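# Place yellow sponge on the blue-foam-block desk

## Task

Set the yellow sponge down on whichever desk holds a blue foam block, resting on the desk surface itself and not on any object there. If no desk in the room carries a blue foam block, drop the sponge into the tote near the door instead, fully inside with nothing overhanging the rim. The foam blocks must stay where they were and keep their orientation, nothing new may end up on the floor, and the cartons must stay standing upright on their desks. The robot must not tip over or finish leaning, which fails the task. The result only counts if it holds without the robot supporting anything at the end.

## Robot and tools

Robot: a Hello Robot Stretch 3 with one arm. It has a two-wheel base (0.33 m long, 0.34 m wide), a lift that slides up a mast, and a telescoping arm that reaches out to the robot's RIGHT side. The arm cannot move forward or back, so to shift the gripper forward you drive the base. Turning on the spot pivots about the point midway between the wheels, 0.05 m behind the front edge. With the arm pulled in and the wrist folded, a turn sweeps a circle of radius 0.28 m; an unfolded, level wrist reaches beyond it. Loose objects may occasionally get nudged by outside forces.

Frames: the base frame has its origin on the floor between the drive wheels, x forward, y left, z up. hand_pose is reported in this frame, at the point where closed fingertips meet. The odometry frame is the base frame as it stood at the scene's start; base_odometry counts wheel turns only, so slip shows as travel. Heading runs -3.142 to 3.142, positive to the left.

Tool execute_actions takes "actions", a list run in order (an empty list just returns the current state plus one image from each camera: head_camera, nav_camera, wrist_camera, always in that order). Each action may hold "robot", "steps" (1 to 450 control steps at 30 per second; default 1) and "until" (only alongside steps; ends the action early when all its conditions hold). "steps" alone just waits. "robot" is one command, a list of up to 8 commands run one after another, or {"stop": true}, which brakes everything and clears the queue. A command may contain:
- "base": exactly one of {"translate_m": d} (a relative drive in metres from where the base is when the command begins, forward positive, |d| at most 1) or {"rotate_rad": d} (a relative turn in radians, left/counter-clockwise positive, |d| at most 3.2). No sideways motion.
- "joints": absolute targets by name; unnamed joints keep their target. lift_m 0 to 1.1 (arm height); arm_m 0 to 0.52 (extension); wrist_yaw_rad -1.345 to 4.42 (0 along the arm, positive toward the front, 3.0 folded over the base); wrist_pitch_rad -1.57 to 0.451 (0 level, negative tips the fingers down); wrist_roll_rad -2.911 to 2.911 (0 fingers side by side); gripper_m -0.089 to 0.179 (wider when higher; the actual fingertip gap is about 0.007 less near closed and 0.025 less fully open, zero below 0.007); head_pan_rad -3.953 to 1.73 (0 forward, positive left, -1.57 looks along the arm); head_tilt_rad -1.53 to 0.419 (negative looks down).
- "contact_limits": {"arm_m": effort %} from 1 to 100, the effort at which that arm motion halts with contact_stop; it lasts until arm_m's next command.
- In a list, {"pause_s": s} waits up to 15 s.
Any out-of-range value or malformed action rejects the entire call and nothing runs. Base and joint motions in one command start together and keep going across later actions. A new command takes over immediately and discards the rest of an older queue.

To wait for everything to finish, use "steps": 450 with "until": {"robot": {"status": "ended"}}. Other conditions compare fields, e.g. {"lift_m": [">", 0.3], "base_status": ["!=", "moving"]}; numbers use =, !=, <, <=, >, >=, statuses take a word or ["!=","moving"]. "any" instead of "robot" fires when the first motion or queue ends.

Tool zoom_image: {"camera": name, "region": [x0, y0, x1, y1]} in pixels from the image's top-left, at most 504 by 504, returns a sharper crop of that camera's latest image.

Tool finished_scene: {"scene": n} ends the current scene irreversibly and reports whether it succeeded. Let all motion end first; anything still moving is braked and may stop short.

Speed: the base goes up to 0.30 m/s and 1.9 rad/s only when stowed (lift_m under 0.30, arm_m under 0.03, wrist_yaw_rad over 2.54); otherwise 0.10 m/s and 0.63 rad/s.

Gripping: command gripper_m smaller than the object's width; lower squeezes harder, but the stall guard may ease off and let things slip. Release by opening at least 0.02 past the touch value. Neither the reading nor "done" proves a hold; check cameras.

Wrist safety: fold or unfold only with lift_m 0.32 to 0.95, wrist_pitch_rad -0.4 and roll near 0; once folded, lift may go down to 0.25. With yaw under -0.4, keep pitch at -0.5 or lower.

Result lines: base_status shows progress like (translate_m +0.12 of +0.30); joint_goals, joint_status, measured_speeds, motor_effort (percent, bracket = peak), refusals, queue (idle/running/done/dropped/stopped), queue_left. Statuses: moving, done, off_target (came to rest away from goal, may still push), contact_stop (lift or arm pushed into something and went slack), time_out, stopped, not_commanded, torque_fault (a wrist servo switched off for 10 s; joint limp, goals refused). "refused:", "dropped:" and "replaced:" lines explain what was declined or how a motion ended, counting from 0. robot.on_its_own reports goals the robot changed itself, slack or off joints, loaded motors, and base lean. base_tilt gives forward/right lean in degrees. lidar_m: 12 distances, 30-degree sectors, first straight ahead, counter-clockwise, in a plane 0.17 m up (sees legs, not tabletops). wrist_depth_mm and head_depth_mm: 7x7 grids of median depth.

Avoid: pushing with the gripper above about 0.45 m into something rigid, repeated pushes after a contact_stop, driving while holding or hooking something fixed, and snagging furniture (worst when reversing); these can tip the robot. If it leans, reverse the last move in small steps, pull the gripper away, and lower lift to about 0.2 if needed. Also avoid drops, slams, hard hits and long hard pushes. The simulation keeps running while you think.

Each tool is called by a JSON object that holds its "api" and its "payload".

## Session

{"api": "execute_actions", "payload": {"actions": [{"robot":{"joints":{"head_pan_rad":1.5,"head_tilt_rad":-0.5}},"steps":450,"until":{"robot":{"status":"ended"}}}]}}

{"api": "execute_actions", "payload": {"actions": [{"robot":{"joints":{"head_pan_rad":0}},"steps":450,"until":{"robot":{"status":"ended"}}}]}}

{"api": "execute_actions", "payload": {"actions": [{"robot":{"joints":{"head_pan_rad":-1.57}},"steps":450,"until":{"robot":{"status":"ended"}}}]}}

{"api": "execute_actions", "payload": {"actions": [{"robot":{"joints":{"head_pan_rad":-3.1}},"steps":450,"until":{"robot":{"status":"ended"}}}]}}

Scene clock: 1.27 s.
robot.base_odometry: x=+0.000 y=+0.000 heading=+0.000 (m, m, rad; robot's odometry frame)
robot.turned_by_wheels: +0.000 (rad since the last result)
robot.turned_by_imu: +0.000 (rad since the last result)
robot.base_tilt: forward=+0.6 right=-0.7 (deg)
robot.lidar_m: 2.46 2.37 2.70 1.66 1.36 1.37 2.10 1.49 1.74 2.03 1.92 1.70
robot.head_depth_mm: 2688 2878 3214 2739 2035 1625 1358 / 2405 2658 2912 2800 2048 1643 1368 / 2224 2360 2599 2743 2069 1648 1378 / 2039 2229 2289 2442 2021 1668 1372 / 1903 2033 1431 1884 2091 1665 1377 / 1795 1898 1344 1325 2138 1682 1385 / 1665 1770 1821 1212 2096 1694 1406
robot.base_status: not_commanded
robot.joint_positions: lift_m=+0.575 arm_m=-0.001 wrist_yaw_rad=+2.800 wrist_pitch_rad=-0.569 wrist_roll_rad=-0.008 gripper_m=+0.037 head_pan_rad=+1.493 head_tilt_rad=-0.493
robot.joint_goals: lift_m=+0.575 arm_m=-0.001 wrist_yaw_rad=+2.800 wrist_pitch_rad=-0.569 wrist_roll_rad=-0.008 gripper_m=+0.037 head_pan_rad=+1.500 head_tilt_rad=-0.500
robot.joint_status: lift_m=not_commanded arm_m=not_commanded wrist_yaw_rad=not_commanded wrist_pitch_rad=not_commanded wrist_roll_rad=not_commanded gripper_m=not_commanded head_pan_rad=done head_tilt_rad=done
robot.measured_speeds: translate_m=+0.000 rotate_rad=+0.000 lift_m=+0.000 arm_m=+0.000 wrist_yaw_rad=+0.000 wrist_pitch_rad=+0.000 wrist_roll_rad=+0.000 head_pan_rad=+0.000 head_tilt_rad=+0.000
robot: refusals=0 queue=done queue_left=0
robot.motor_effort: left_wheel=-1(0) right_wheel=-1(0) lift_m=+40(41) arm_m=-1(0) wrist_yaw_rad=+0(1) wrist_pitch_rad=+4(4) wrist_roll_rad=+0(1) gripper_m=+0(0) head_pan_rad=+4(46) head_tilt_rad=-4(37) (%)
robot.hand_pose: x=+0.0467 y=+0.0470 z=+0.5550 quat_wxyz=(+0.311, +0.700, +0.082, +0.638) (m; robot's base frame)
robot.wrist_depth_mm: - - - - - - - / - - - - - - - / - - - - - - - / - 940 969 985 976 978 990 / 806 - 853 832 842 837 875 / 708 706 703 720 737 742 755 / 641 634 - 657 650 650 659
pictures: head_camera (sideways: a quarter turn clockwise sets it upright), nav_camera (sideways: a quarter turn counterclockwise sets it upright), wrist_camera
Images, in order (width x height): head_camera 896x504, nav_camera 672x504, wrist_camera 644x364.

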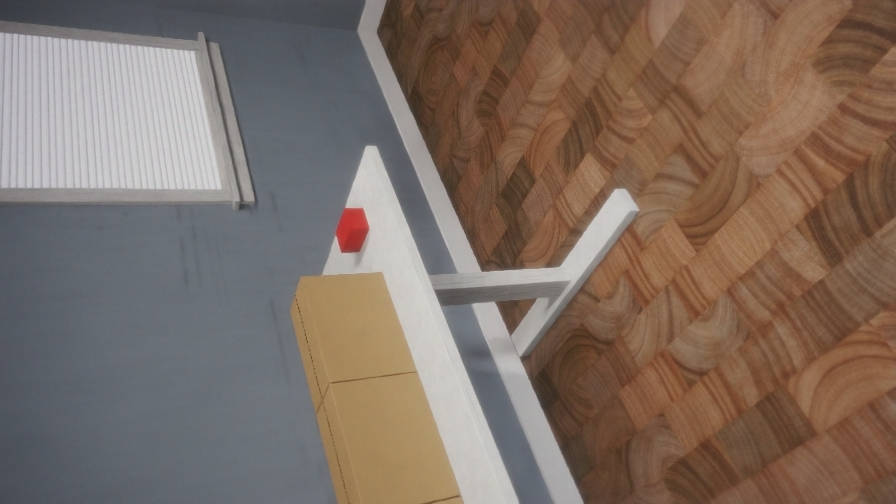

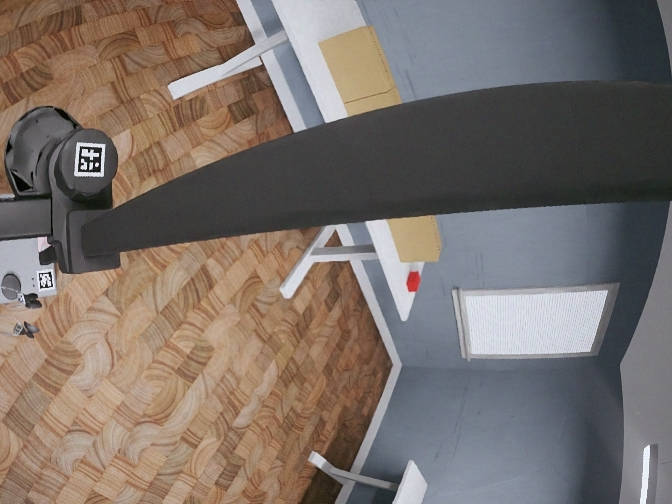

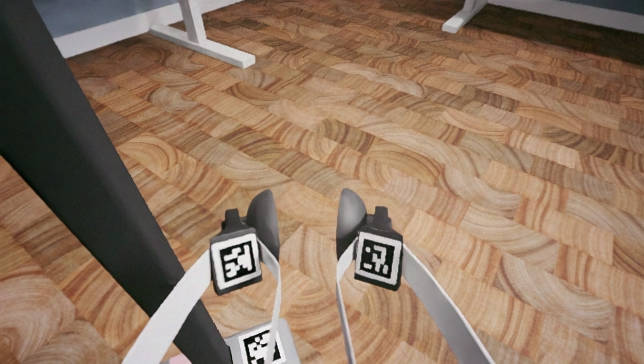

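Scene clock: 2.53 s.
robot.base_odometry: x=+0.000 y=+0.000 heading=+0.000 (m, m, rad; robot's odometry frame)
robot.turned_by_wheels: +0.000 (rad since the last result)
robot.turned_by_imu: +0.000 (rad since the last result)
robot.base_tilt: forward=+0.6 right=-0.8 (deg)
robot.lidar_m: 2.45 2.36 2.70 1.66 1.36 1.36 2.09 1.49 1.74 2.03 1.92 1.70
robot.head_depth_mm: 2190 2322 2470 2307 2060 1620 1369 / 2433 2620 2785 2750 2036 1644 1353 / 2715 2903 3168 2789 2066 1652 1371 / 2906 3178 3473 2822 2098 1655 1384 / 2784 3012 3246 2860 2088 1681 1378 / 2647 2856 2962 2704 2110 1673 1383 / 2492 2667 2549 2869 2114 1688 1402
robot.base_status: not_commanded
robot.joint_positions: lift_m=+0.575 arm_m=-0.001 wrist_yaw_rad=+2.800 wrist_pitch_rad=-0.569 wrist_roll_rad=-0.008 gripper_m=+0.037 head_pan_rad=+0.007 head_tilt_rad=-0.494
robot.joint_goals: lift_m=+0.575 arm_m=-0.001 wrist_yaw_rad=+2.800 wrist_pitch_rad=-0.569 wrist_roll_rad=-0.008 gripper_m=+0.037 head_pan_rad=+0.000 head_tilt_rad=-0.500
robot.joint_status: lift_m=not_commanded arm_m=not_commanded wrist_yaw_rad=not_commanded wrist_pitch_rad=not_commanded wrist_roll_rad=not_commanded gripper_m=not_commanded head_pan_rad=done head_tilt_rad=done
robot.measured_speeds: translate_m=+0.000 rotate_rad=+0.000 lift_m=+0.000 arm_m=+0.000 wrist_yaw_rad=+0.000 wrist_pitch_rad=+0.000 wrist_roll_rad=+0.000 head_pan_rad=+0.000 head_tilt_rad=+0.000
robot: refusals=0 queue=done queue_left=0
robot.motor_effort: left_wheel=+0(0) right_wheel=-1(1) lift_m=+41(41) arm_m=-1(0) wrist_yaw_rad=-1(0) wrist_pitch_rad=+5(4) wrist_roll_rad=+0(0) gripper_m=+1(0) head_pan_rad=-3(46) head_tilt_rad=-3(4) (%)
robot.hand_pose: x=+0.0467 y=+0.0470 z=+0.5550 quat_wxyz=(+0.311, +0.700, +0.082, +0.638) (m; robot's base frame)
robot.wrist_depth_mm: - - - - - - - / - - - - - - - / - - - - - - - / - 976 968 963 999 988 - / 814 - 851 823 856 855 873 / 718 713 718 712 718 723 751 / 638 638 - 646 651 663 651
pictures: head_camera (sideways: a quarter turn clockwise sets it upright), nav_camera (sideways: a quarter turn counterclockwise sets it upright), wrist_camera
Images, in order (width x height): head_camera 896x504, nav_camera 672x504, wrist_camera 644x364.

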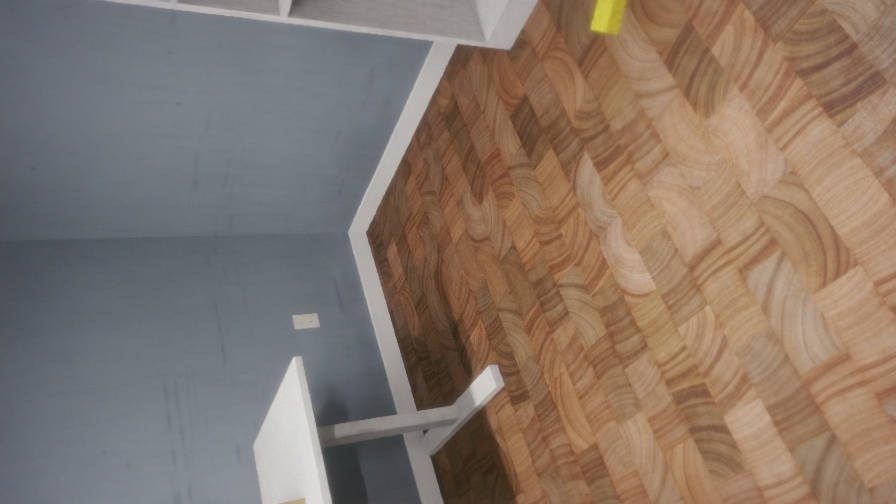

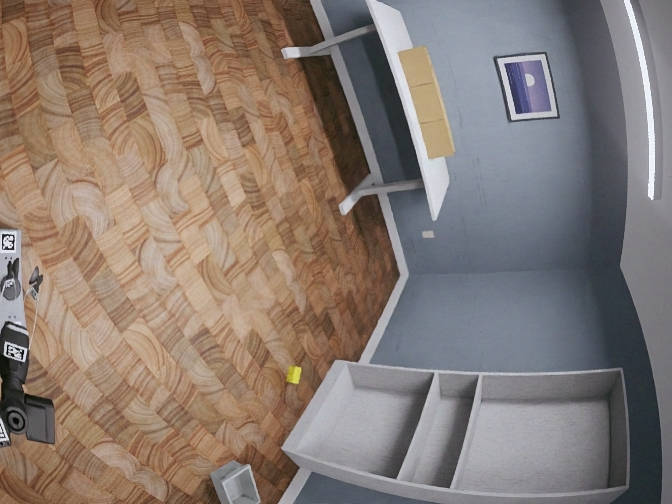

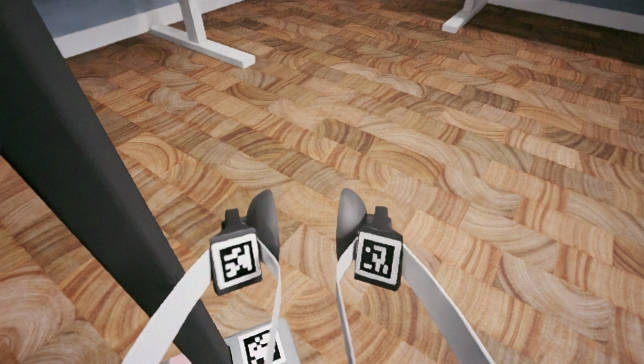

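Scene clock: 3.83 s.
robot.base_odometry: x=+0.000 y=+0.000 heading=+0.000 (m, m, rad; robot's odometry frame)
robot.turned_by_wheels: +0.000 (rad since the last result)
robot.turned_by_imu: +0.000 (rad since the last result)
robot.base_tilt: forward=+0.6 right=-0.7 (deg)
robot.lidar_m: 2.46 2.37 2.70 1.66 1.35 1.36 2.10 1.49 1.74 2.03 1.92 1.71
robot.head_depth_mm: 2258 2375 2564 2617 2076 1632 1373 / 2353 2534 2757 2787 2081 1670 1363 / 2184 2390 2579 2745 2094 1657 1377 / 2065 2244 2425 2568 2088 1653 1382 / 1946 2049 2223 2398 2117 1660 1372 / 1816 1938 2089 2266 2092 1665 1388 / 1720 1813 1944 2121 2101 1673 1391
robot.base_status: not_commanded
robot.joint_positions: lift_m=+0.575 arm_m=-0.001 wrist_yaw_rad=+2.800 wrist_pitch_rad=-0.569 wrist_roll_rad=-0.008 gripper_m=+0.037 head_pan_rad=-1.563 head_tilt_rad=-0.494
robot.joint_goals: lift_m=+0.575 arm_m=-0.001 wrist_yaw_rad=+2.800 wrist_pitch_rad=-0.569 wrist_roll_rad=-0.008 gripper_m=+0.037 head_pan_rad=-1.570 head_tilt_rad=-0.500
robot.joint_status: lift_m=not_commanded arm_m=not_commanded wrist_yaw_rad=not_commanded wrist_pitch_rad=not_commanded wrist_roll_rad=not_commanded gripper_m=not_commanded head_pan_rad=done head_tilt_rad=done
robot.measured_speeds: translate_m=+0.000 rotate_rad=+0.000 lift_m=+0.000 arm_m=+0.000 wrist_yaw_rad=+0.000 wrist_pitch_rad=+0.000 wrist_roll_rad=+0.000 head_pan_rad=+0.000 head_tilt_rad=+0.000
robot: refusals=0 queue=done queue_left=0
robot.motor_effort: left_wheel=-1(0) right_wheel=-1(0) lift_m=+40(42) arm_m=+0(0) wrist_yaw_rad=-1(0) wrist_pitch_rad=+4(4) wrist_roll_rad=+0(0) gripper_m=+0(0) head_pan_rad=-4(47) head_tilt_rad=-4(4) (%)
robot.hand_pose: x=+0.0467 y=+0.0470 z=+0.5550 quat_wxyz=(+0.311, +0.700, +0.082, +0.638) (m; robot's base frame)
robot.wrist_depth_mm: - - - - - - - / - - - - - - - / - - - - - - - / - 946 958 960 973 985 - / 815 - 842 821 836 858 844 / 700 692 696 732 737 741 747 / 633 650 - 672 662 661 666
pictures: head_camera (sideways: a quarter turn clockwise sets it upright), nav_camera (sideways: a quarter turn counterclockwise sets it upright), wrist_camera
Images, in order (width x height): head_camera 896x504, nav_camera 672x504, wrist_camera 644x364.

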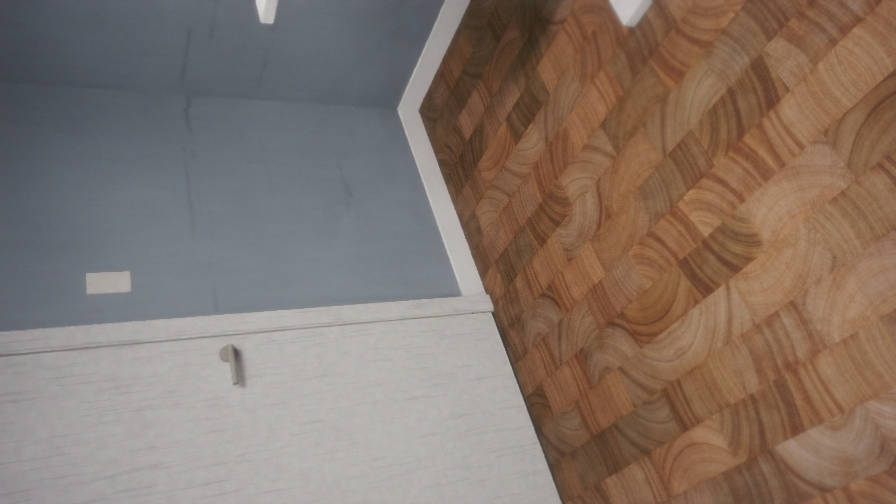

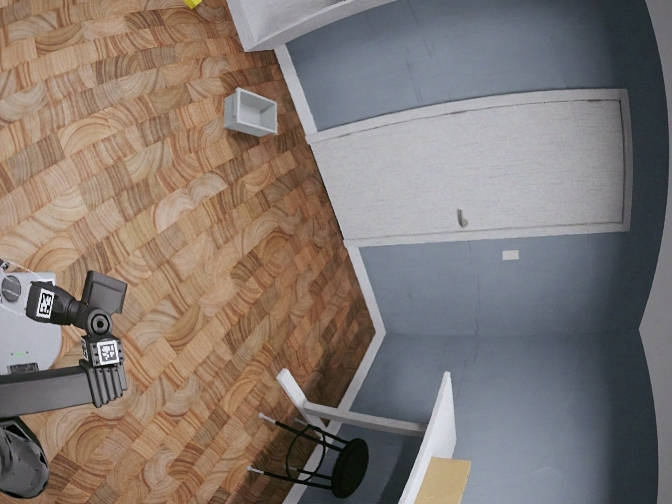

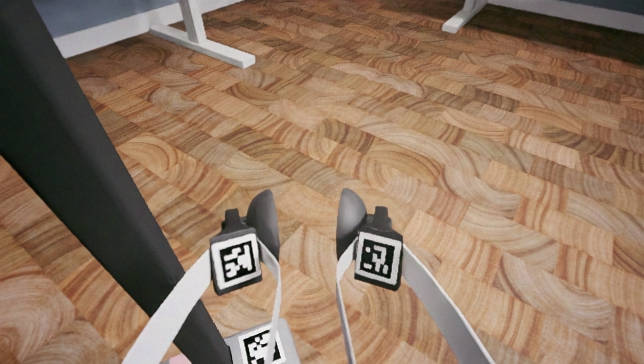

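Scene clock: 5.10 s.
robot.base_odometry: x=+0.000 y=+0.000 heading=+0.000 (m, m, rad; robot's odometry frame)
robot.turned_by_wheels: +0.000 (rad since the last result)
robot.turned_by_imu: +0.000 (rad since the last result)
robot.base_tilt: forward=+0.5 right=-0.8 (deg)
robot.lidar_m: 2.45 2.36 2.71 1.66 1.36 1.37 2.10 1.49 1.74 2.03 1.93 1.71
robot.head_depth_mm: 2121 2251 2393 2506 2044 1634 1371 / 2292 2460 2662 2718 2041 1639 1371 / 2163 2351 2550 2669 2090 1649 1360 / 2058 2232 2409 2553 2089 1656 1376 / 1948 2096 2289 2491 2114 1686 1385 / 1852 1982 2114 2303 1974 1677 1382 / 1752 1864 1548 2119 2138 1709 1390
robot.base_status: not_commanded
robot.joint_positions: lift_m=+0.575 arm_m=-0.001 wrist_yaw_rad=+2.800 wrist_pitch_rad=-0.569 wrist_roll_rad=-0.008 gripper_m=+0.037 head_pan_rad=-3.093 head_tilt_rad=-0.494
robot.joint_goals: lift_m=+0.575 arm_m=-0.001 wrist_yaw_rad=+2.800 wrist_pitch_rad=-0.569 wrist_roll_rad=-0.008 gripper_m=+0.037 head_pan_rad=-3.100 head_tilt_rad=-0.500
robot.joint_status: lift_m=not_commanded arm_m=not_commanded wrist_yaw_rad=not_commanded wrist_pitch_rad=not_commanded wrist_roll_rad=not_commanded gripper_m=not_commanded head_pan_rad=done head_tilt_rad=done
robot.measured_speeds: translate_m=+0.000 rotate_rad=+0.000 lift_m=+0.000 arm_m=+0.000 wrist_yaw_rad=+0.000 wrist_pitch_rad=+0.000 wrist_roll_rad=+0.000 head_pan_rad=+0.000 head_tilt_rad=+0.000
robot: refusals=0 queue=done queue_left=0
robot.motor_effort: left_wheel=-1(0) right_wheel=+0(0) lift_m=+41(41) arm_m=+0(0) wrist_yaw_rad=-1(1) wrist_pitch_rad=+4(5) wrist_roll_rad=+0(0) gripper_m=+0(0) head_pan_rad=-4(47) head_tilt_rad=-4(3) (%)
robot.hand_pose: x=+0.0467 y=+0.0470 z=+0.5550 quat_wxyz=(+0.311, +0.700, +0.082, +0.638) (m; robot's base frame)
robot.wrist_depth_mm: - - - - - - - / - - - - - - - / - - - - - - - / - 948 962 998 967 - 989 / 816 - 871 835 853 836 849 / 719 699 711 728 729 726 750 / 638 639 - 658 652 663 660
pictures: head_camera (sideways: a quarter turn clockwise sets it upright), nav_camera (sideways: a quarter turn counterclockwise sets it upright), wrist_camera
Images, in order (width x height): head_camera 896x504, nav_camera 672x504, wrist_camera 644x364.

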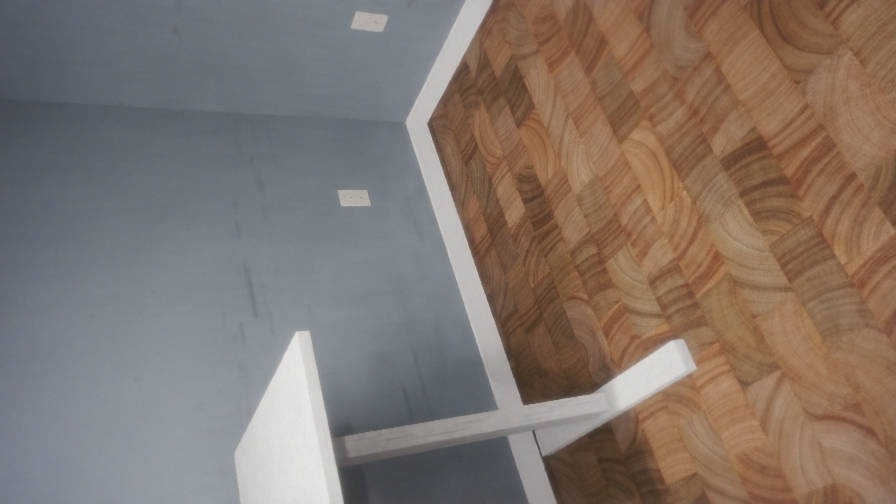

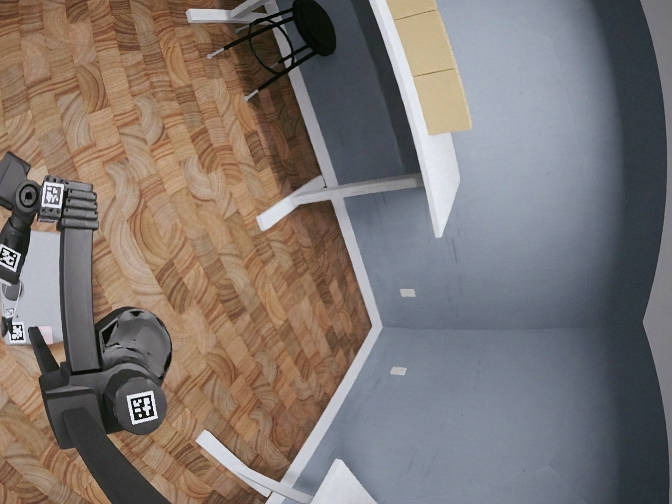

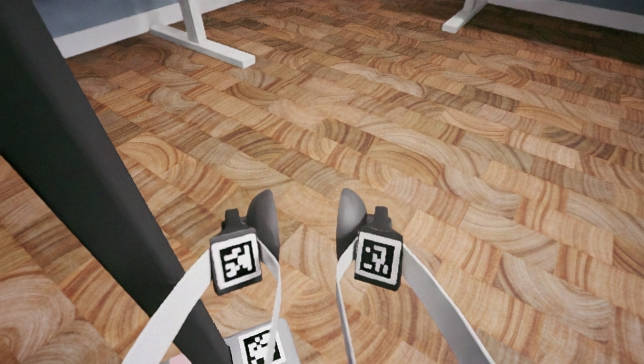

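{"api": "execute_actions", "payload": {"actions": [{"robot":[{"joints":{"lift_m":0.28,"wrist_yaw_rad":3.0,"wrist_pitch_rad":-0.4,"head_pan_rad":1.6,"head_tilt_rad":-0.4},"base":{"rotate_rad":-0.1}},{"base":{"translate_m":1.0}},{"base":{"translate_m":0.41}}],"steps":450,"until":{"robot":{"status":"ended"}}}]}}

{"api": "execute_actions", "payload": {"actions": [{"robot":[{"joints":{"lift_m":0.5,"head_pan_rad":-1.57,"head_tilt_rad":-0.9}},{"joints":{"wrist_yaw_rad":0,"gripper_m":0.175}},{"joints":{"wrist_pitch_rad":-1.57,"lift_m":0.32,"arm_m":0.3}}],"steps":450,"until":{"robot":{"status":"ended"}}}]}}

Scene clock: 18.53 s.
robot.base_odometry: x=+1.403 y=-0.141 heading=-0.100 (m, m, rad; robot's odometry frame)
robot.turned_by_wheels: -0.100 (rad since the last result)
robot.turned_by_imu: -0.091 (rad since the last result)
robot.base_tilt: forward=+0.5 right=-0.7 (deg)
robot.lidar_m: 1.35 1.23 1.68 1.78 2.23 2.59 2.92 2.64 1.77 0.95 1.03 0.79
robot.head_depth_mm: 1754 1830 1931 1279 2126 1759 1441 / 1928 2030 2091 1384 2256 1800 1445 / 2132 2223 2380 1569 2114 1811 1459 / 2368 2499 2727 1856 2367 1786 1467 / 2665 2924 3118 3219 2405 1808 1481 / 2697 2768 2987 3121 2402 1821 1483 / 2489 2614 2785 2960 2398 1829 1492
robot.base_status: done (translate_m +0.4100 of +0.4100)
robot.joint_positions: lift_m=+0.280 arm_m=-0.001 wrist_yaw_rad=+2.998 wrist_pitch_rad=-0.419 wrist_roll_rad=-0.008 gripper_m=+0.037 head_pan_rad=+1.593 head_tilt_rad=-0.408
robot.joint_goals: lift_m=+0.280 arm_m=-0.001 wrist_yaw_rad=+3.000 wrist_pitch_rad=-0.400 wrist_roll_rad=-0.008 gripper_m=+0.037 head_pan_rad=+1.600 head_tilt_rad=-0.400
robot.joint_status: lift_m=done arm_m=not_commanded wrist_yaw_rad=done wrist_pitch_rad=done wrist_roll_rad=not_commanded gripper_m=not_commanded head_pan_rad=done head_tilt_rad=done
robot.measured_speeds: translate_m=+0.000 rotate_rad=+0.000 lift_m=+0.000 arm_m=+0.000 wrist_yaw_rad=+0.000 wrist_pitch_rad=+0.000 wrist_roll_rad=+0.000 head_pan_rad=+0.000 head_tilt_rad=+0.000
robot: refusals=0 queue=done queue_left=0
robot.motor_effort: left_wheel=+1(12) right_wheel=-2(5) lift_m=+36(43) arm_m=+0(0) wrist_yaw_rad=+1(2) wrist_pitch_rad=+7(7) wrist_roll_rad=+0(0) gripper_m=+0(0) head_pan_rad=+3(46) head_tilt_rad=+5(18) (%)
robot.hand_pose: x=+0.0109 y=+0.0778 z=+0.2927 quat_wxyz=(+0.196, +0.697, +0.098, +0.682) (m; robot's base frame)
robot.wrist_depth_mm: - - - - - - - / - - - - - - - / 858 - 881 873 875 866 925 / 666 670 677 676 693 694 699 / 558 552 - 563 567 566 575 / 468 483 - 474 465 481 480 / - - - - 409 415 421
pictures: head_camera (sideways: a quarter turn clockwise sets it upright), nav_camera (sideways: a quarter turn counterclockwise sets it upright), wrist_camera
Images, in order (width x height): head_camera 896x504, nav_camera 672x504, wrist_camera 644x364.

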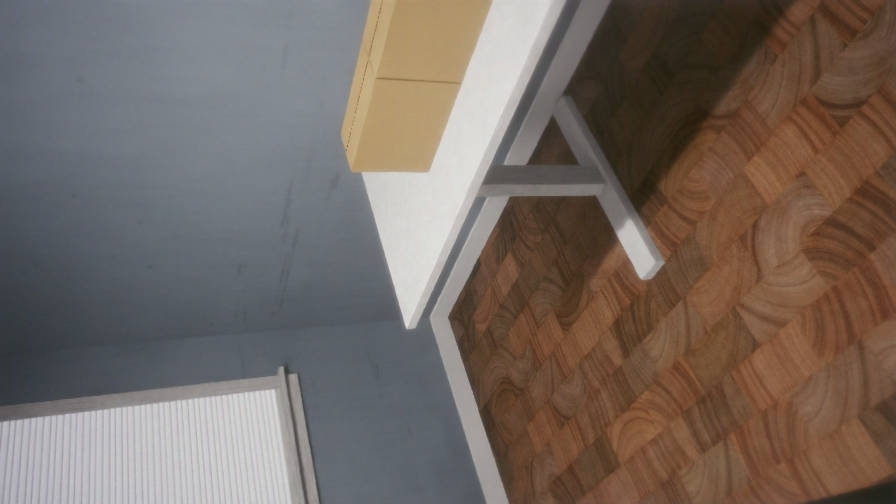

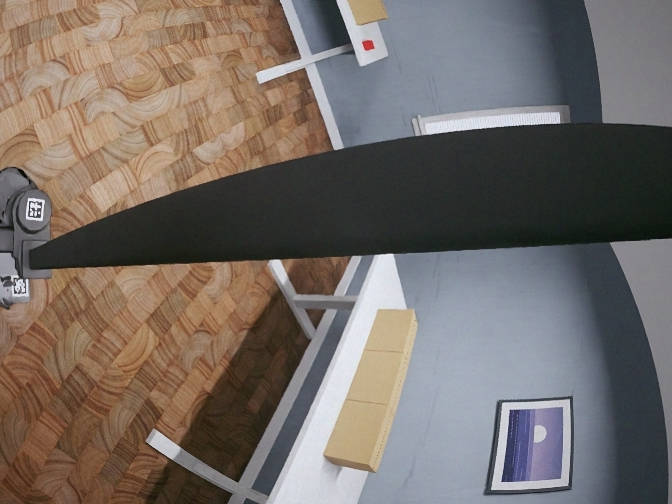

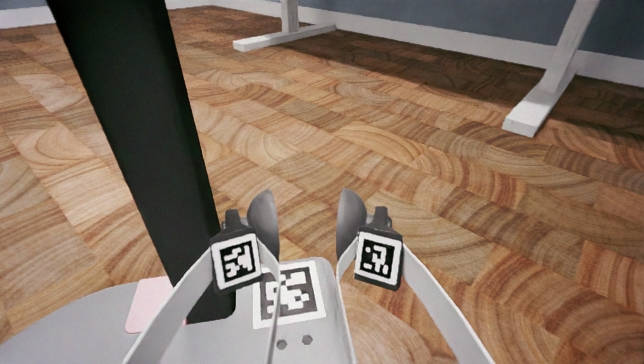

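Scene clock: 27.07 s.
robot.base_odometry: x=+1.403 y=-0.141 heading=-0.100 (m, m, rad; robot's odometry frame)
robot.turned_by_wheels: +0.000 (rad since the last result)
robot.turned_by_imu: -0.001 (rad since the last result)
robot.base_tilt: forward=+0.6 right=-0.7 (deg)
robot.lidar_m: 1.35 1.23 1.68 1.79 2.24 2.58 2.91 2.64 1.77 0.96 1.03 0.79
robot.head_depth_mm: 1694 2053 1978 1616 1445 1283 1151 / 1518 1818 1960 1641 1452 1278 1155 / 1409 1640 1894 1669 1517 1262 1152 / 1283 1452 1712 1621 1489 1264 1150 / 943 1014 1374 1508 1446 1261 1158 / 1041 983 1371 1521 1412 1285 1158 / 987 956 1256 1446 1362 1289 1164
robot.base_status: done (translate_m +0.4100 of +0.4100)
robot.joint_positions: lift_m=+0.320 arm_m=+0.300 wrist_yaw_rad=+0.001 wrist_pitch_rad=-1.565 wrist_roll_rad=-0.008 gripper_m=+0.175 head_pan_rad=-1.563 head_tilt_rad=-0.889
robot.joint_goals: lift_m=+0.320 arm_m=+0.300 wrist_yaw_rad=+0.000 wrist_pitch_rad=-1.570 wrist_roll_rad=-0.008 gripper_m=+0.175 head_pan_rad=-1.570 head_tilt_rad=-0.900
robot.joint_status: lift_m=done arm_m=done wrist_yaw_rad=done wrist_pitch_rad=done wrist_roll_rad=not_commanded gripper_m=done head_pan_rad=done head_tilt_rad=done
robot.measured_speeds: translate_m=+0.000 rotate_rad=+0.000 lift_m=+0.000 arm_m=+0.000 wrist_yaw_rad=+0.000 wrist_pitch_rad=+0.000 wrist_roll_rad=+0.000 head_pan_rad=+0.000 head_tilt_rad=+0.000
robot: refusals=0 queue=done queue_left=0
robot.motor_effort: left_wheel=+1(1) right_wheel=-2(1) lift_m=+35(48) arm_m=+2(2) wrist_yaw_rad=-2(3) wrist_pitch_rad=-2(6) wrist_roll_rad=+0(0) gripper_m=+1(84) head_pan_rad=-4(48) head_tilt_rad=-6(39) (%)
robot.hand_pose: x=-0.0217 y=-0.4220 z=+0.2025 quat_wxyz=(+0.504, +0.501, -0.499, -0.497) (m; robot's base frame)
robot.wrist_depth_mm: 316 321 326 330 333 338 343 / 325 291 338 341 344 352 355 / 335 299 346 351 358 363 368 / 347 356 357 367 368 376 381 / 358 368 375 381 388 385 400 / - 381 384 400 402 409 416 / 389 395 406 404 413 426 431
pictures: head_camera (sideways: a quarter turn clockwise sets it upright), nav_camera (sideways: a quarter turn counterclockwise sets it upright), wrist_camera
Images, in order (width x height): head_camera 896x504, nav_camera 672x504, wrist_camera 644x364.

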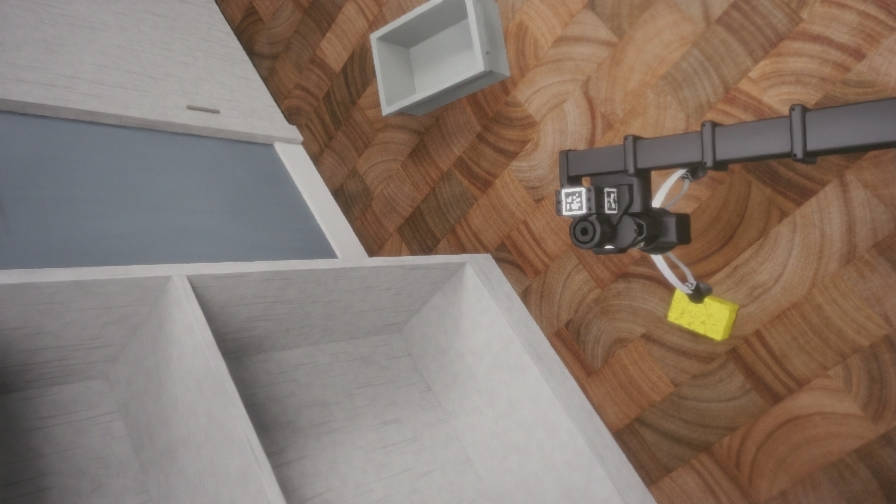

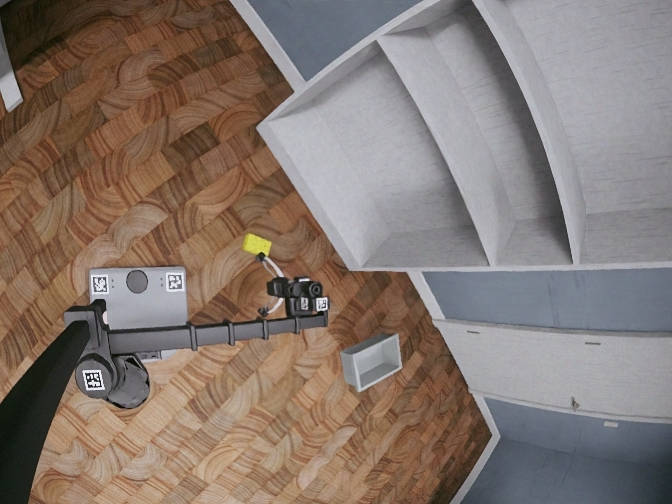

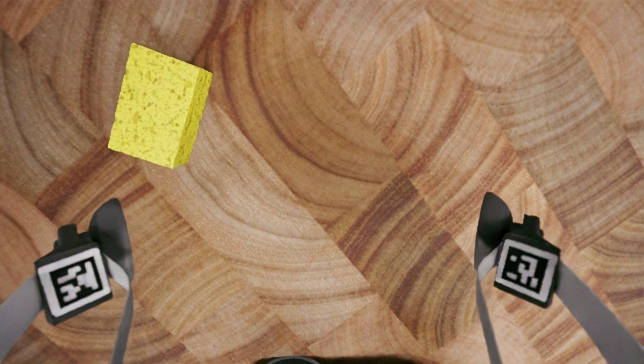

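{"api": "execute_actions", "payload": {"actions": [{"robot":[{"base":{"translate_m":0.16},"joints":{"arm_m":0.35,"wrist_roll_rad":0.27}},{"joints":{"lift_m":0.2}}],"steps":450,"until":{"robot":{"status":"ended"}}}]}}

Scene clock: 32.97 s.
robot.base_odometry: x=+1.562 y=-0.157 heading=-0.100 (m, m, rad; robot's odometry frame)
robot.turned_by_wheels: +0.000 (rad since the last result)
robot.turned_by_imu: +0.000 (rad since the last result)
robot.base_tilt: forward=+0.6 right=-0.7 (deg)
robot.lidar_m: 1.23 1.54 1.11 1.77 2.34 2.74 3.06 2.77 1.64 0.97 0.67 0.99
robot.head_depth_mm: 1533 1865 1949 1641 1440 1277 1153 / 1404 1672 1899 1667 1448 1281 1152 / 915 1034 1284 1578 1496 1255 1141 / 1025 1010 1406 1530 1462 1249 1144 / 1026 954 1356 1524 1408 1272 1152 / 947 953 1232 1456 1365 1294 1154 / 891 943 852 1312 1350 1266 1162
robot.base_status: done (translate_m +0.1600 of +0.1600)
robot.joint_positions: lift_m=+0.200 arm_m=+0.350 wrist_yaw_rad=+0.001 wrist_pitch_rad=-1.566 wrist_roll_rad=+0.263 gripper_m=+0.175 head_pan_rad=-1.563 head_tilt_rad=-0.889
robot.joint_goals: lift_m=+0.200 arm_m=+0.350 wrist_yaw_rad=+0.000 wrist_pitch_rad=-1.570 wrist_roll_rad=+0.270 gripper_m=+0.175 head_pan_rad=-1.570 head_tilt_rad=-0.900
robot.joint_status: lift_m=done arm_m=done wrist_yaw_rad=done wrist_pitch_rad=done wrist_roll_rad=done gripper_m=done head_pan_rad=done head_tilt_rad=done
robot.measured_speeds: translate_m=+0.000 rotate_rad=+0.000 lift_m=+0.000 arm_m=+0.000 wrist_yaw_rad=+0.000 wrist_pitch_rad=+0.000 wrist_roll_rad=+0.000 head_pan_rad=+0.000 head_tilt_rad=+0.000
robot: refusals=0 queue=done queue_left=0
robot.motor_effort: left_wheel=+1(6) right_wheel=-2(3) lift_m=+36(37) arm_m=+3(2) wrist_yaw_rad=-2(2) wrist_pitch_rad=-2(2) wrist_roll_rad=+4(4) gripper_m=+0(0) head_pan_rad=-3(4) head_tilt_rad=-6(7) (%)
robot.hand_pose: x=-0.0217 y=-0.4719 z=+0.0825 quat_wxyz=(+0.432, +0.429, -0.562, -0.560) (m; robot's base frame)
robot.wrist_depth_mm: 209 211 213 217 221 223 228 / 216 218 221 223 228 231 234 / 223 225 230 188 236 239 244 / 232 234 237 195 244 248 253 / 237 243 245 203 254 257 263 / - 254 257 262 265 270 273 / 260 261 264 270 276 280 286
pictures: head_camera (sideways: a quarter turn clockwise sets it upright), nav_camera (sideways: a quarter turn counterclockwise sets it upright), wrist_camera
Images, in order (width x height): head_camera 896x504, nav_camera 672x504, wrist_camera 644x364.

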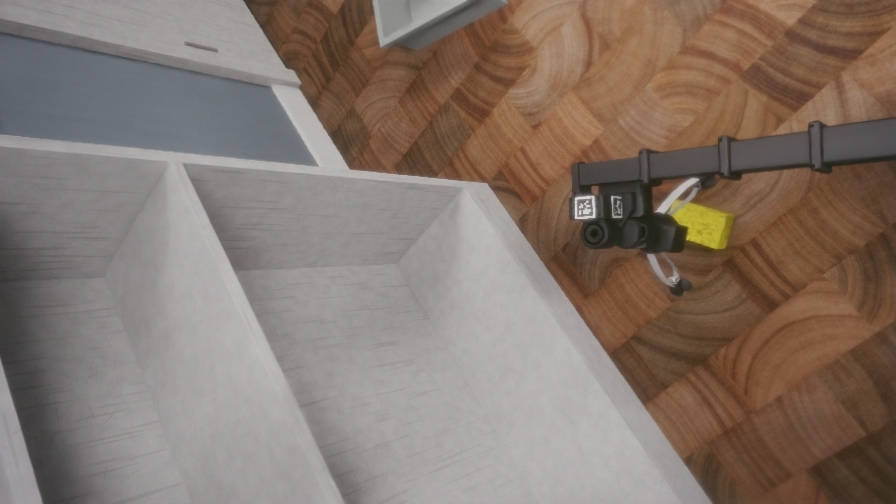

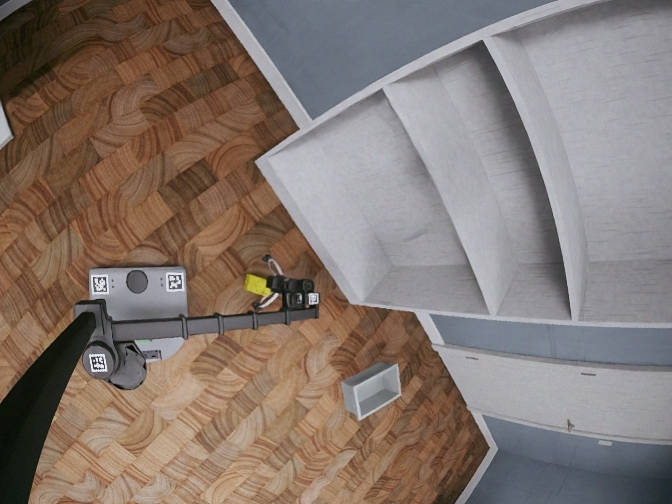

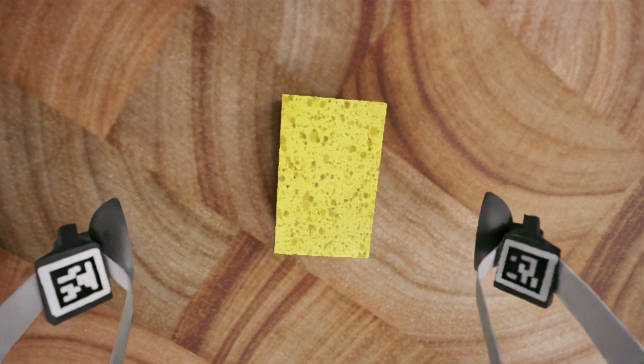

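{"api": "execute_actions", "payload": {"actions": [{"robot":[{"joints":{"arm_m":0.365}},{"joints":{"lift_m":0.142}},{"joints":{"gripper_m":0.03}},{"pause_s":0.4},{"joints":{"lift_m":0.5}},{"joints":{"arm_m":0.0,"wrist_pitch_rad":-0.4,"wrist_roll_rad":0,"head_pan_rad":0.3,"head_tilt_rad":-0.6}},{"joints":{"wrist_yaw_rad":3.0}},{"joints":{"lift_m":0.28},"base":{"rotate_rad":0.52}}],"steps":450,"until":{"robot":{"status":"ended"}}},{"steps":200,"until":{"robot":{"status":"ended"}}},{"robot":{"base":{"translate_m":0.55},"joints":{"head_pan_rad":1.2,"head_tilt_rad":-0.5}},"steps":300,"until":{"robot":{"status":"ended"}}}]}}

Scene clock: 55.10 s.
robot.base_odometry: x=+2.064 y=+0.068 heading=+0.420 (m, m, rad; robot's odometry frame)
robot.turned_by_wheels: +0.520 (rad since the last result)
robot.turned_by_imu: +0.517 (rad since the last result)
robot.base_tilt: forward=+0.6 right=-0.8 (deg)
robot.lidar_m: 1.00 0.61 1.25 1.57 2.88 3.09 3.12 1.37 0.76 0.90 0.91 1.09
robot.head_depth_mm: 1144 1210 1285 1179 887 713 595 / 1274 1357 1464 1161 807 717 599 / 1441 1551 1609 818 769 721 601 / 1645 1787 1806 874 858 722 1300 / 1944 2176 1849 1010 912 1513 1366 / 2362 2663 1634 1175 988 1647 1367 / 2556 2710 2885 1317 2110 1651 1382
robot.base_status: done (translate_m +0.5500 of +0.5500)
robot.joint_positions: lift_m=+0.280 arm_m=+0.000 wrist_yaw_rad=+2.998 wrist_pitch_rad=-0.420 wrist_roll_rad=+0.006 gripper_m=+0.031 head_pan_rad=+1.193 head_tilt_rad=-0.507
robot.joint_goals: lift_m=+0.280 arm_m=+0.000 wrist_yaw_rad=+3.000 wrist_pitch_rad=-0.400 wrist_roll_rad=+0.000 gripper_m=+0.030 head_pan_rad=+1.200 head_tilt_rad=-0.500
robot.joint_status: lift_m=done arm_m=done wrist_yaw_rad=done wrist_pitch_rad=done wrist_roll_rad=done gripper_m=done head_pan_rad=done head_tilt_rad=done
robot.measured_speeds: translate_m=+0.000 rotate_rad=+0.000 lift_m=+0.000 arm_m=+0.000 wrist_yaw_rad=+0.000 wrist_pitch_rad=+0.000 wrist_roll_rad=+0.000 head_pan_rad=+0.000 head_tilt_rad=+0.000
robot: refusals=0 queue=done queue_left=0
robot.motor_effort: left_wheel=-3(7) right_wheel=+2(9) lift_m=+37(50) arm_m=-2(1) wrist_yaw_rad=+1(4) wrist_pitch_rad=+7(7) wrist_roll_rad=-2(3) gripper_m=-12(85) head_pan_rad=+3(45) head_tilt_rad=+4(27) (%)
robot.hand_pose: x=+0.0109 y=+0.0766 z=+0.2924 quat_wxyz=(+0.197, +0.702, +0.097, +0.677) (m; robot's base frame)
robot.wrist_depth_mm: - - - - - - 874 / - - - - - - 860 / 868 - 860 131 873 867 534 / 675 679 133 133 691 681 587 / 548 558 137 137 519 545 568 / 472 493 142 144 456 470 474 / - - - 149 409 407 407
pictures: head_camera (sideways: a quarter turn clockwise sets it upright), nav_camera (sideways: a quarter turn counterclockwise sets it upright), wrist_camera
Images, in order (width x height): head_camera 896x504, nav_camera 672x504, wrist_camera 644x364.

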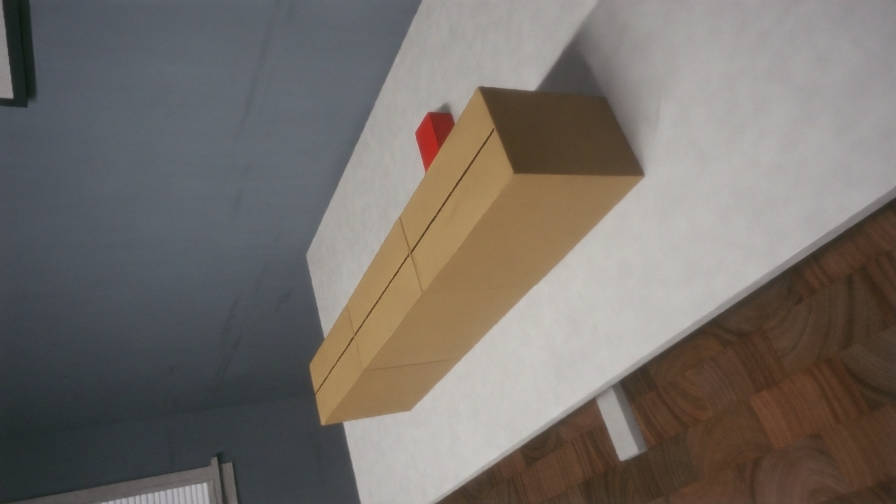

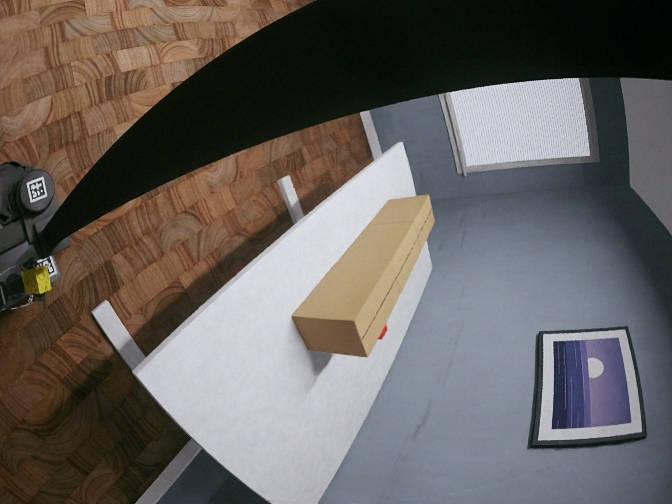

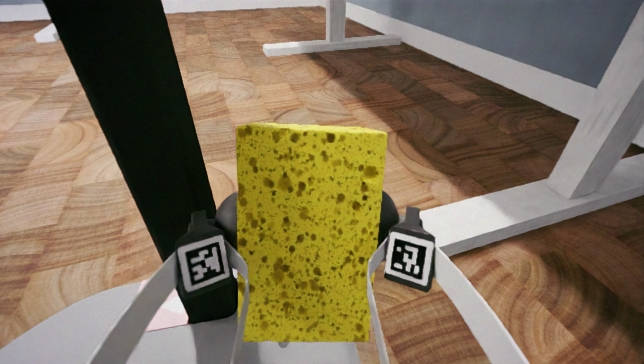

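{"api": "execute_actions", "payload": {"actions": [{"robot":[{"base":{"translate_m":-0.55}},{"base":{"rotate_rad":2.67},"joints":{"head_pan_rad":0,"head_tilt_rad":-0.6}},{"base":{"translate_m":1.0}},{"base":{"translate_m":1.0}},{"base":{"translate_m":0.75}}],"steps":450,"until":{"robot":{"status":"ended"}}},{"steps":200,"until":{"robot":{"status":"ended"}}}]}}

Scene clock: 77.33 s.
robot.base_odometry: x=-1.184 y=-0.014 heading=+3.090 (m, m, rad; robot's odometry frame)
robot.turned_by_wheels: +2.670 (rad since the last result)
robot.turned_by_imu: +2.648 (rad since the last result)
robot.base_tilt: forward=+0.6 right=-0.7 (deg)
robot.lidar_m: 1.07 0.99 0.57 1.03 2.56 2.60 3.22 3.32 1.85 0.99 1.17 1.19
robot.head_depth_mm: 1252 1347 1452 1579 1721 1494 1273 / 1229 1375 1540 1733 1818 1496 1283 / 1142 1265 1408 1587 1741 1516 1292 / 1067 1173 1285 1446 1624 1511 1296 / 1000 1076 1196 1325 1474 1530 1295 / 937 1017 1103 1208 1345 1453 1298 / 886 949 1032 1131 1247 1382 1293
robot.base_status: done (translate_m +0.7500 of +0.7500)
robot.joint_positions: lift_m=+0.280 arm_m=+0.000 wrist_yaw_rad=+2.998 wrist_pitch_rad=-0.420 wrist_roll_rad=+0.006 gripper_m=+0.031 head_pan_rad=+0.007 head_tilt_rad=-0.594
robot.joint_goals: lift_m=+0.280 arm_m=+0.000 wrist_yaw_rad=+3.000 wrist_pitch_rad=-0.400 wrist_roll_rad=+0.000 gripper_m=+0.030 head_pan_rad=+0.000 head_tilt_rad=-0.600
robot.joint_status: lift_m=done arm_m=done wrist_yaw_rad=done wrist_pitch_rad=done wrist_roll_rad=done gripper_m=done head_pan_rad=done head_tilt_rad=done
robot.measured_speeds: translate_m=+0.000 rotate_rad=+0.000 lift_m=+0.000 arm_m=+0.000 wrist_yaw_rad=+0.000 wrist_pitch_rad=+0.000 wrist_roll_rad=+0.000 head_pan_rad=+0.000 head_tilt_rad=+0.000
robot: refusals=0 queue=done queue_left=0
robot.motor_effort: left_wheel=-3(13) right_wheel=+1(9) lift_m=+36(36) arm_m=-3(3) wrist_yaw_rad=+1(1) wrist_pitch_rad=+7(7) wrist_roll_rad=-2(2) gripper_m=-12(12) head_pan_rad=-3(49) head_tilt_rad=-3(16) (%)
robot.hand_pose: x=+0.0109 y=+0.0766 z=+0.2924 quat_wxyz=(+0.197, +0.702, +0.097, +0.677) (m; robot's base frame)
robot.wrist_depth_mm: - - - - - 851 734 / - - - - - 900 764 / 873 - 854 132 726 858 776 / 667 671 133 133 645 675 674 / 556 560 137 138 559 558 559 / 470 489 142 145 455 471 469 / - - - 148 407 411 412
pictures: head_camera (sideways: a quarter turn clockwise sets it upright), nav_camera (sideways: a quarter turn counterclockwise sets it upright), wrist_camera
Images, in order (width x height): head_camera 896x504, nav_camera 672x504, wrist_camera 644x364.

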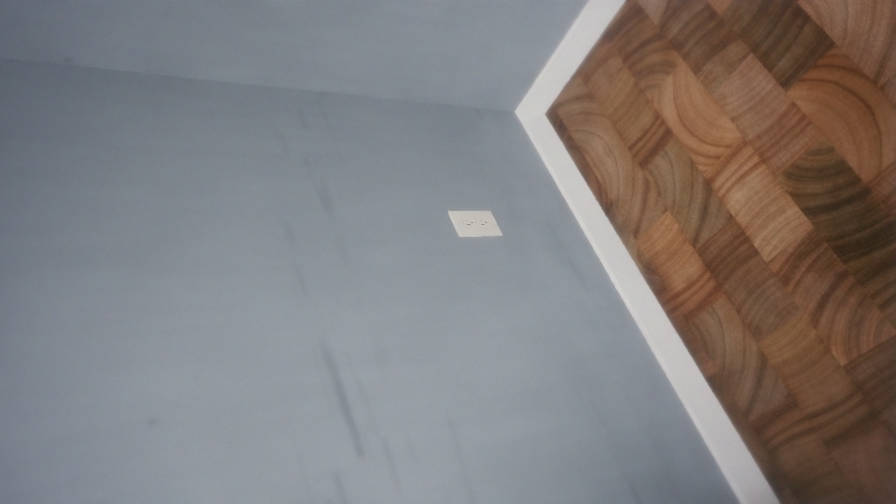

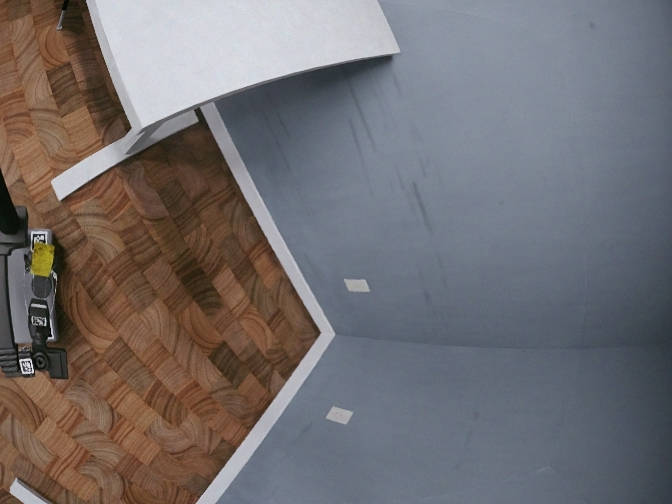

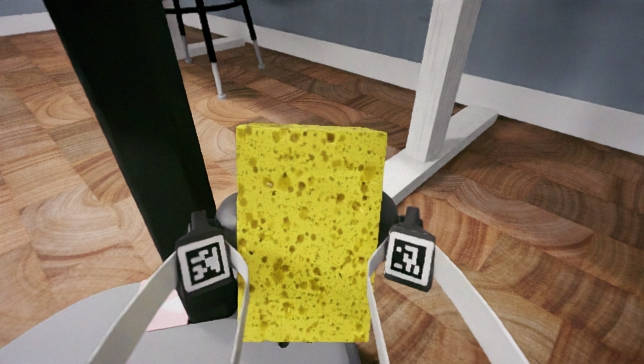

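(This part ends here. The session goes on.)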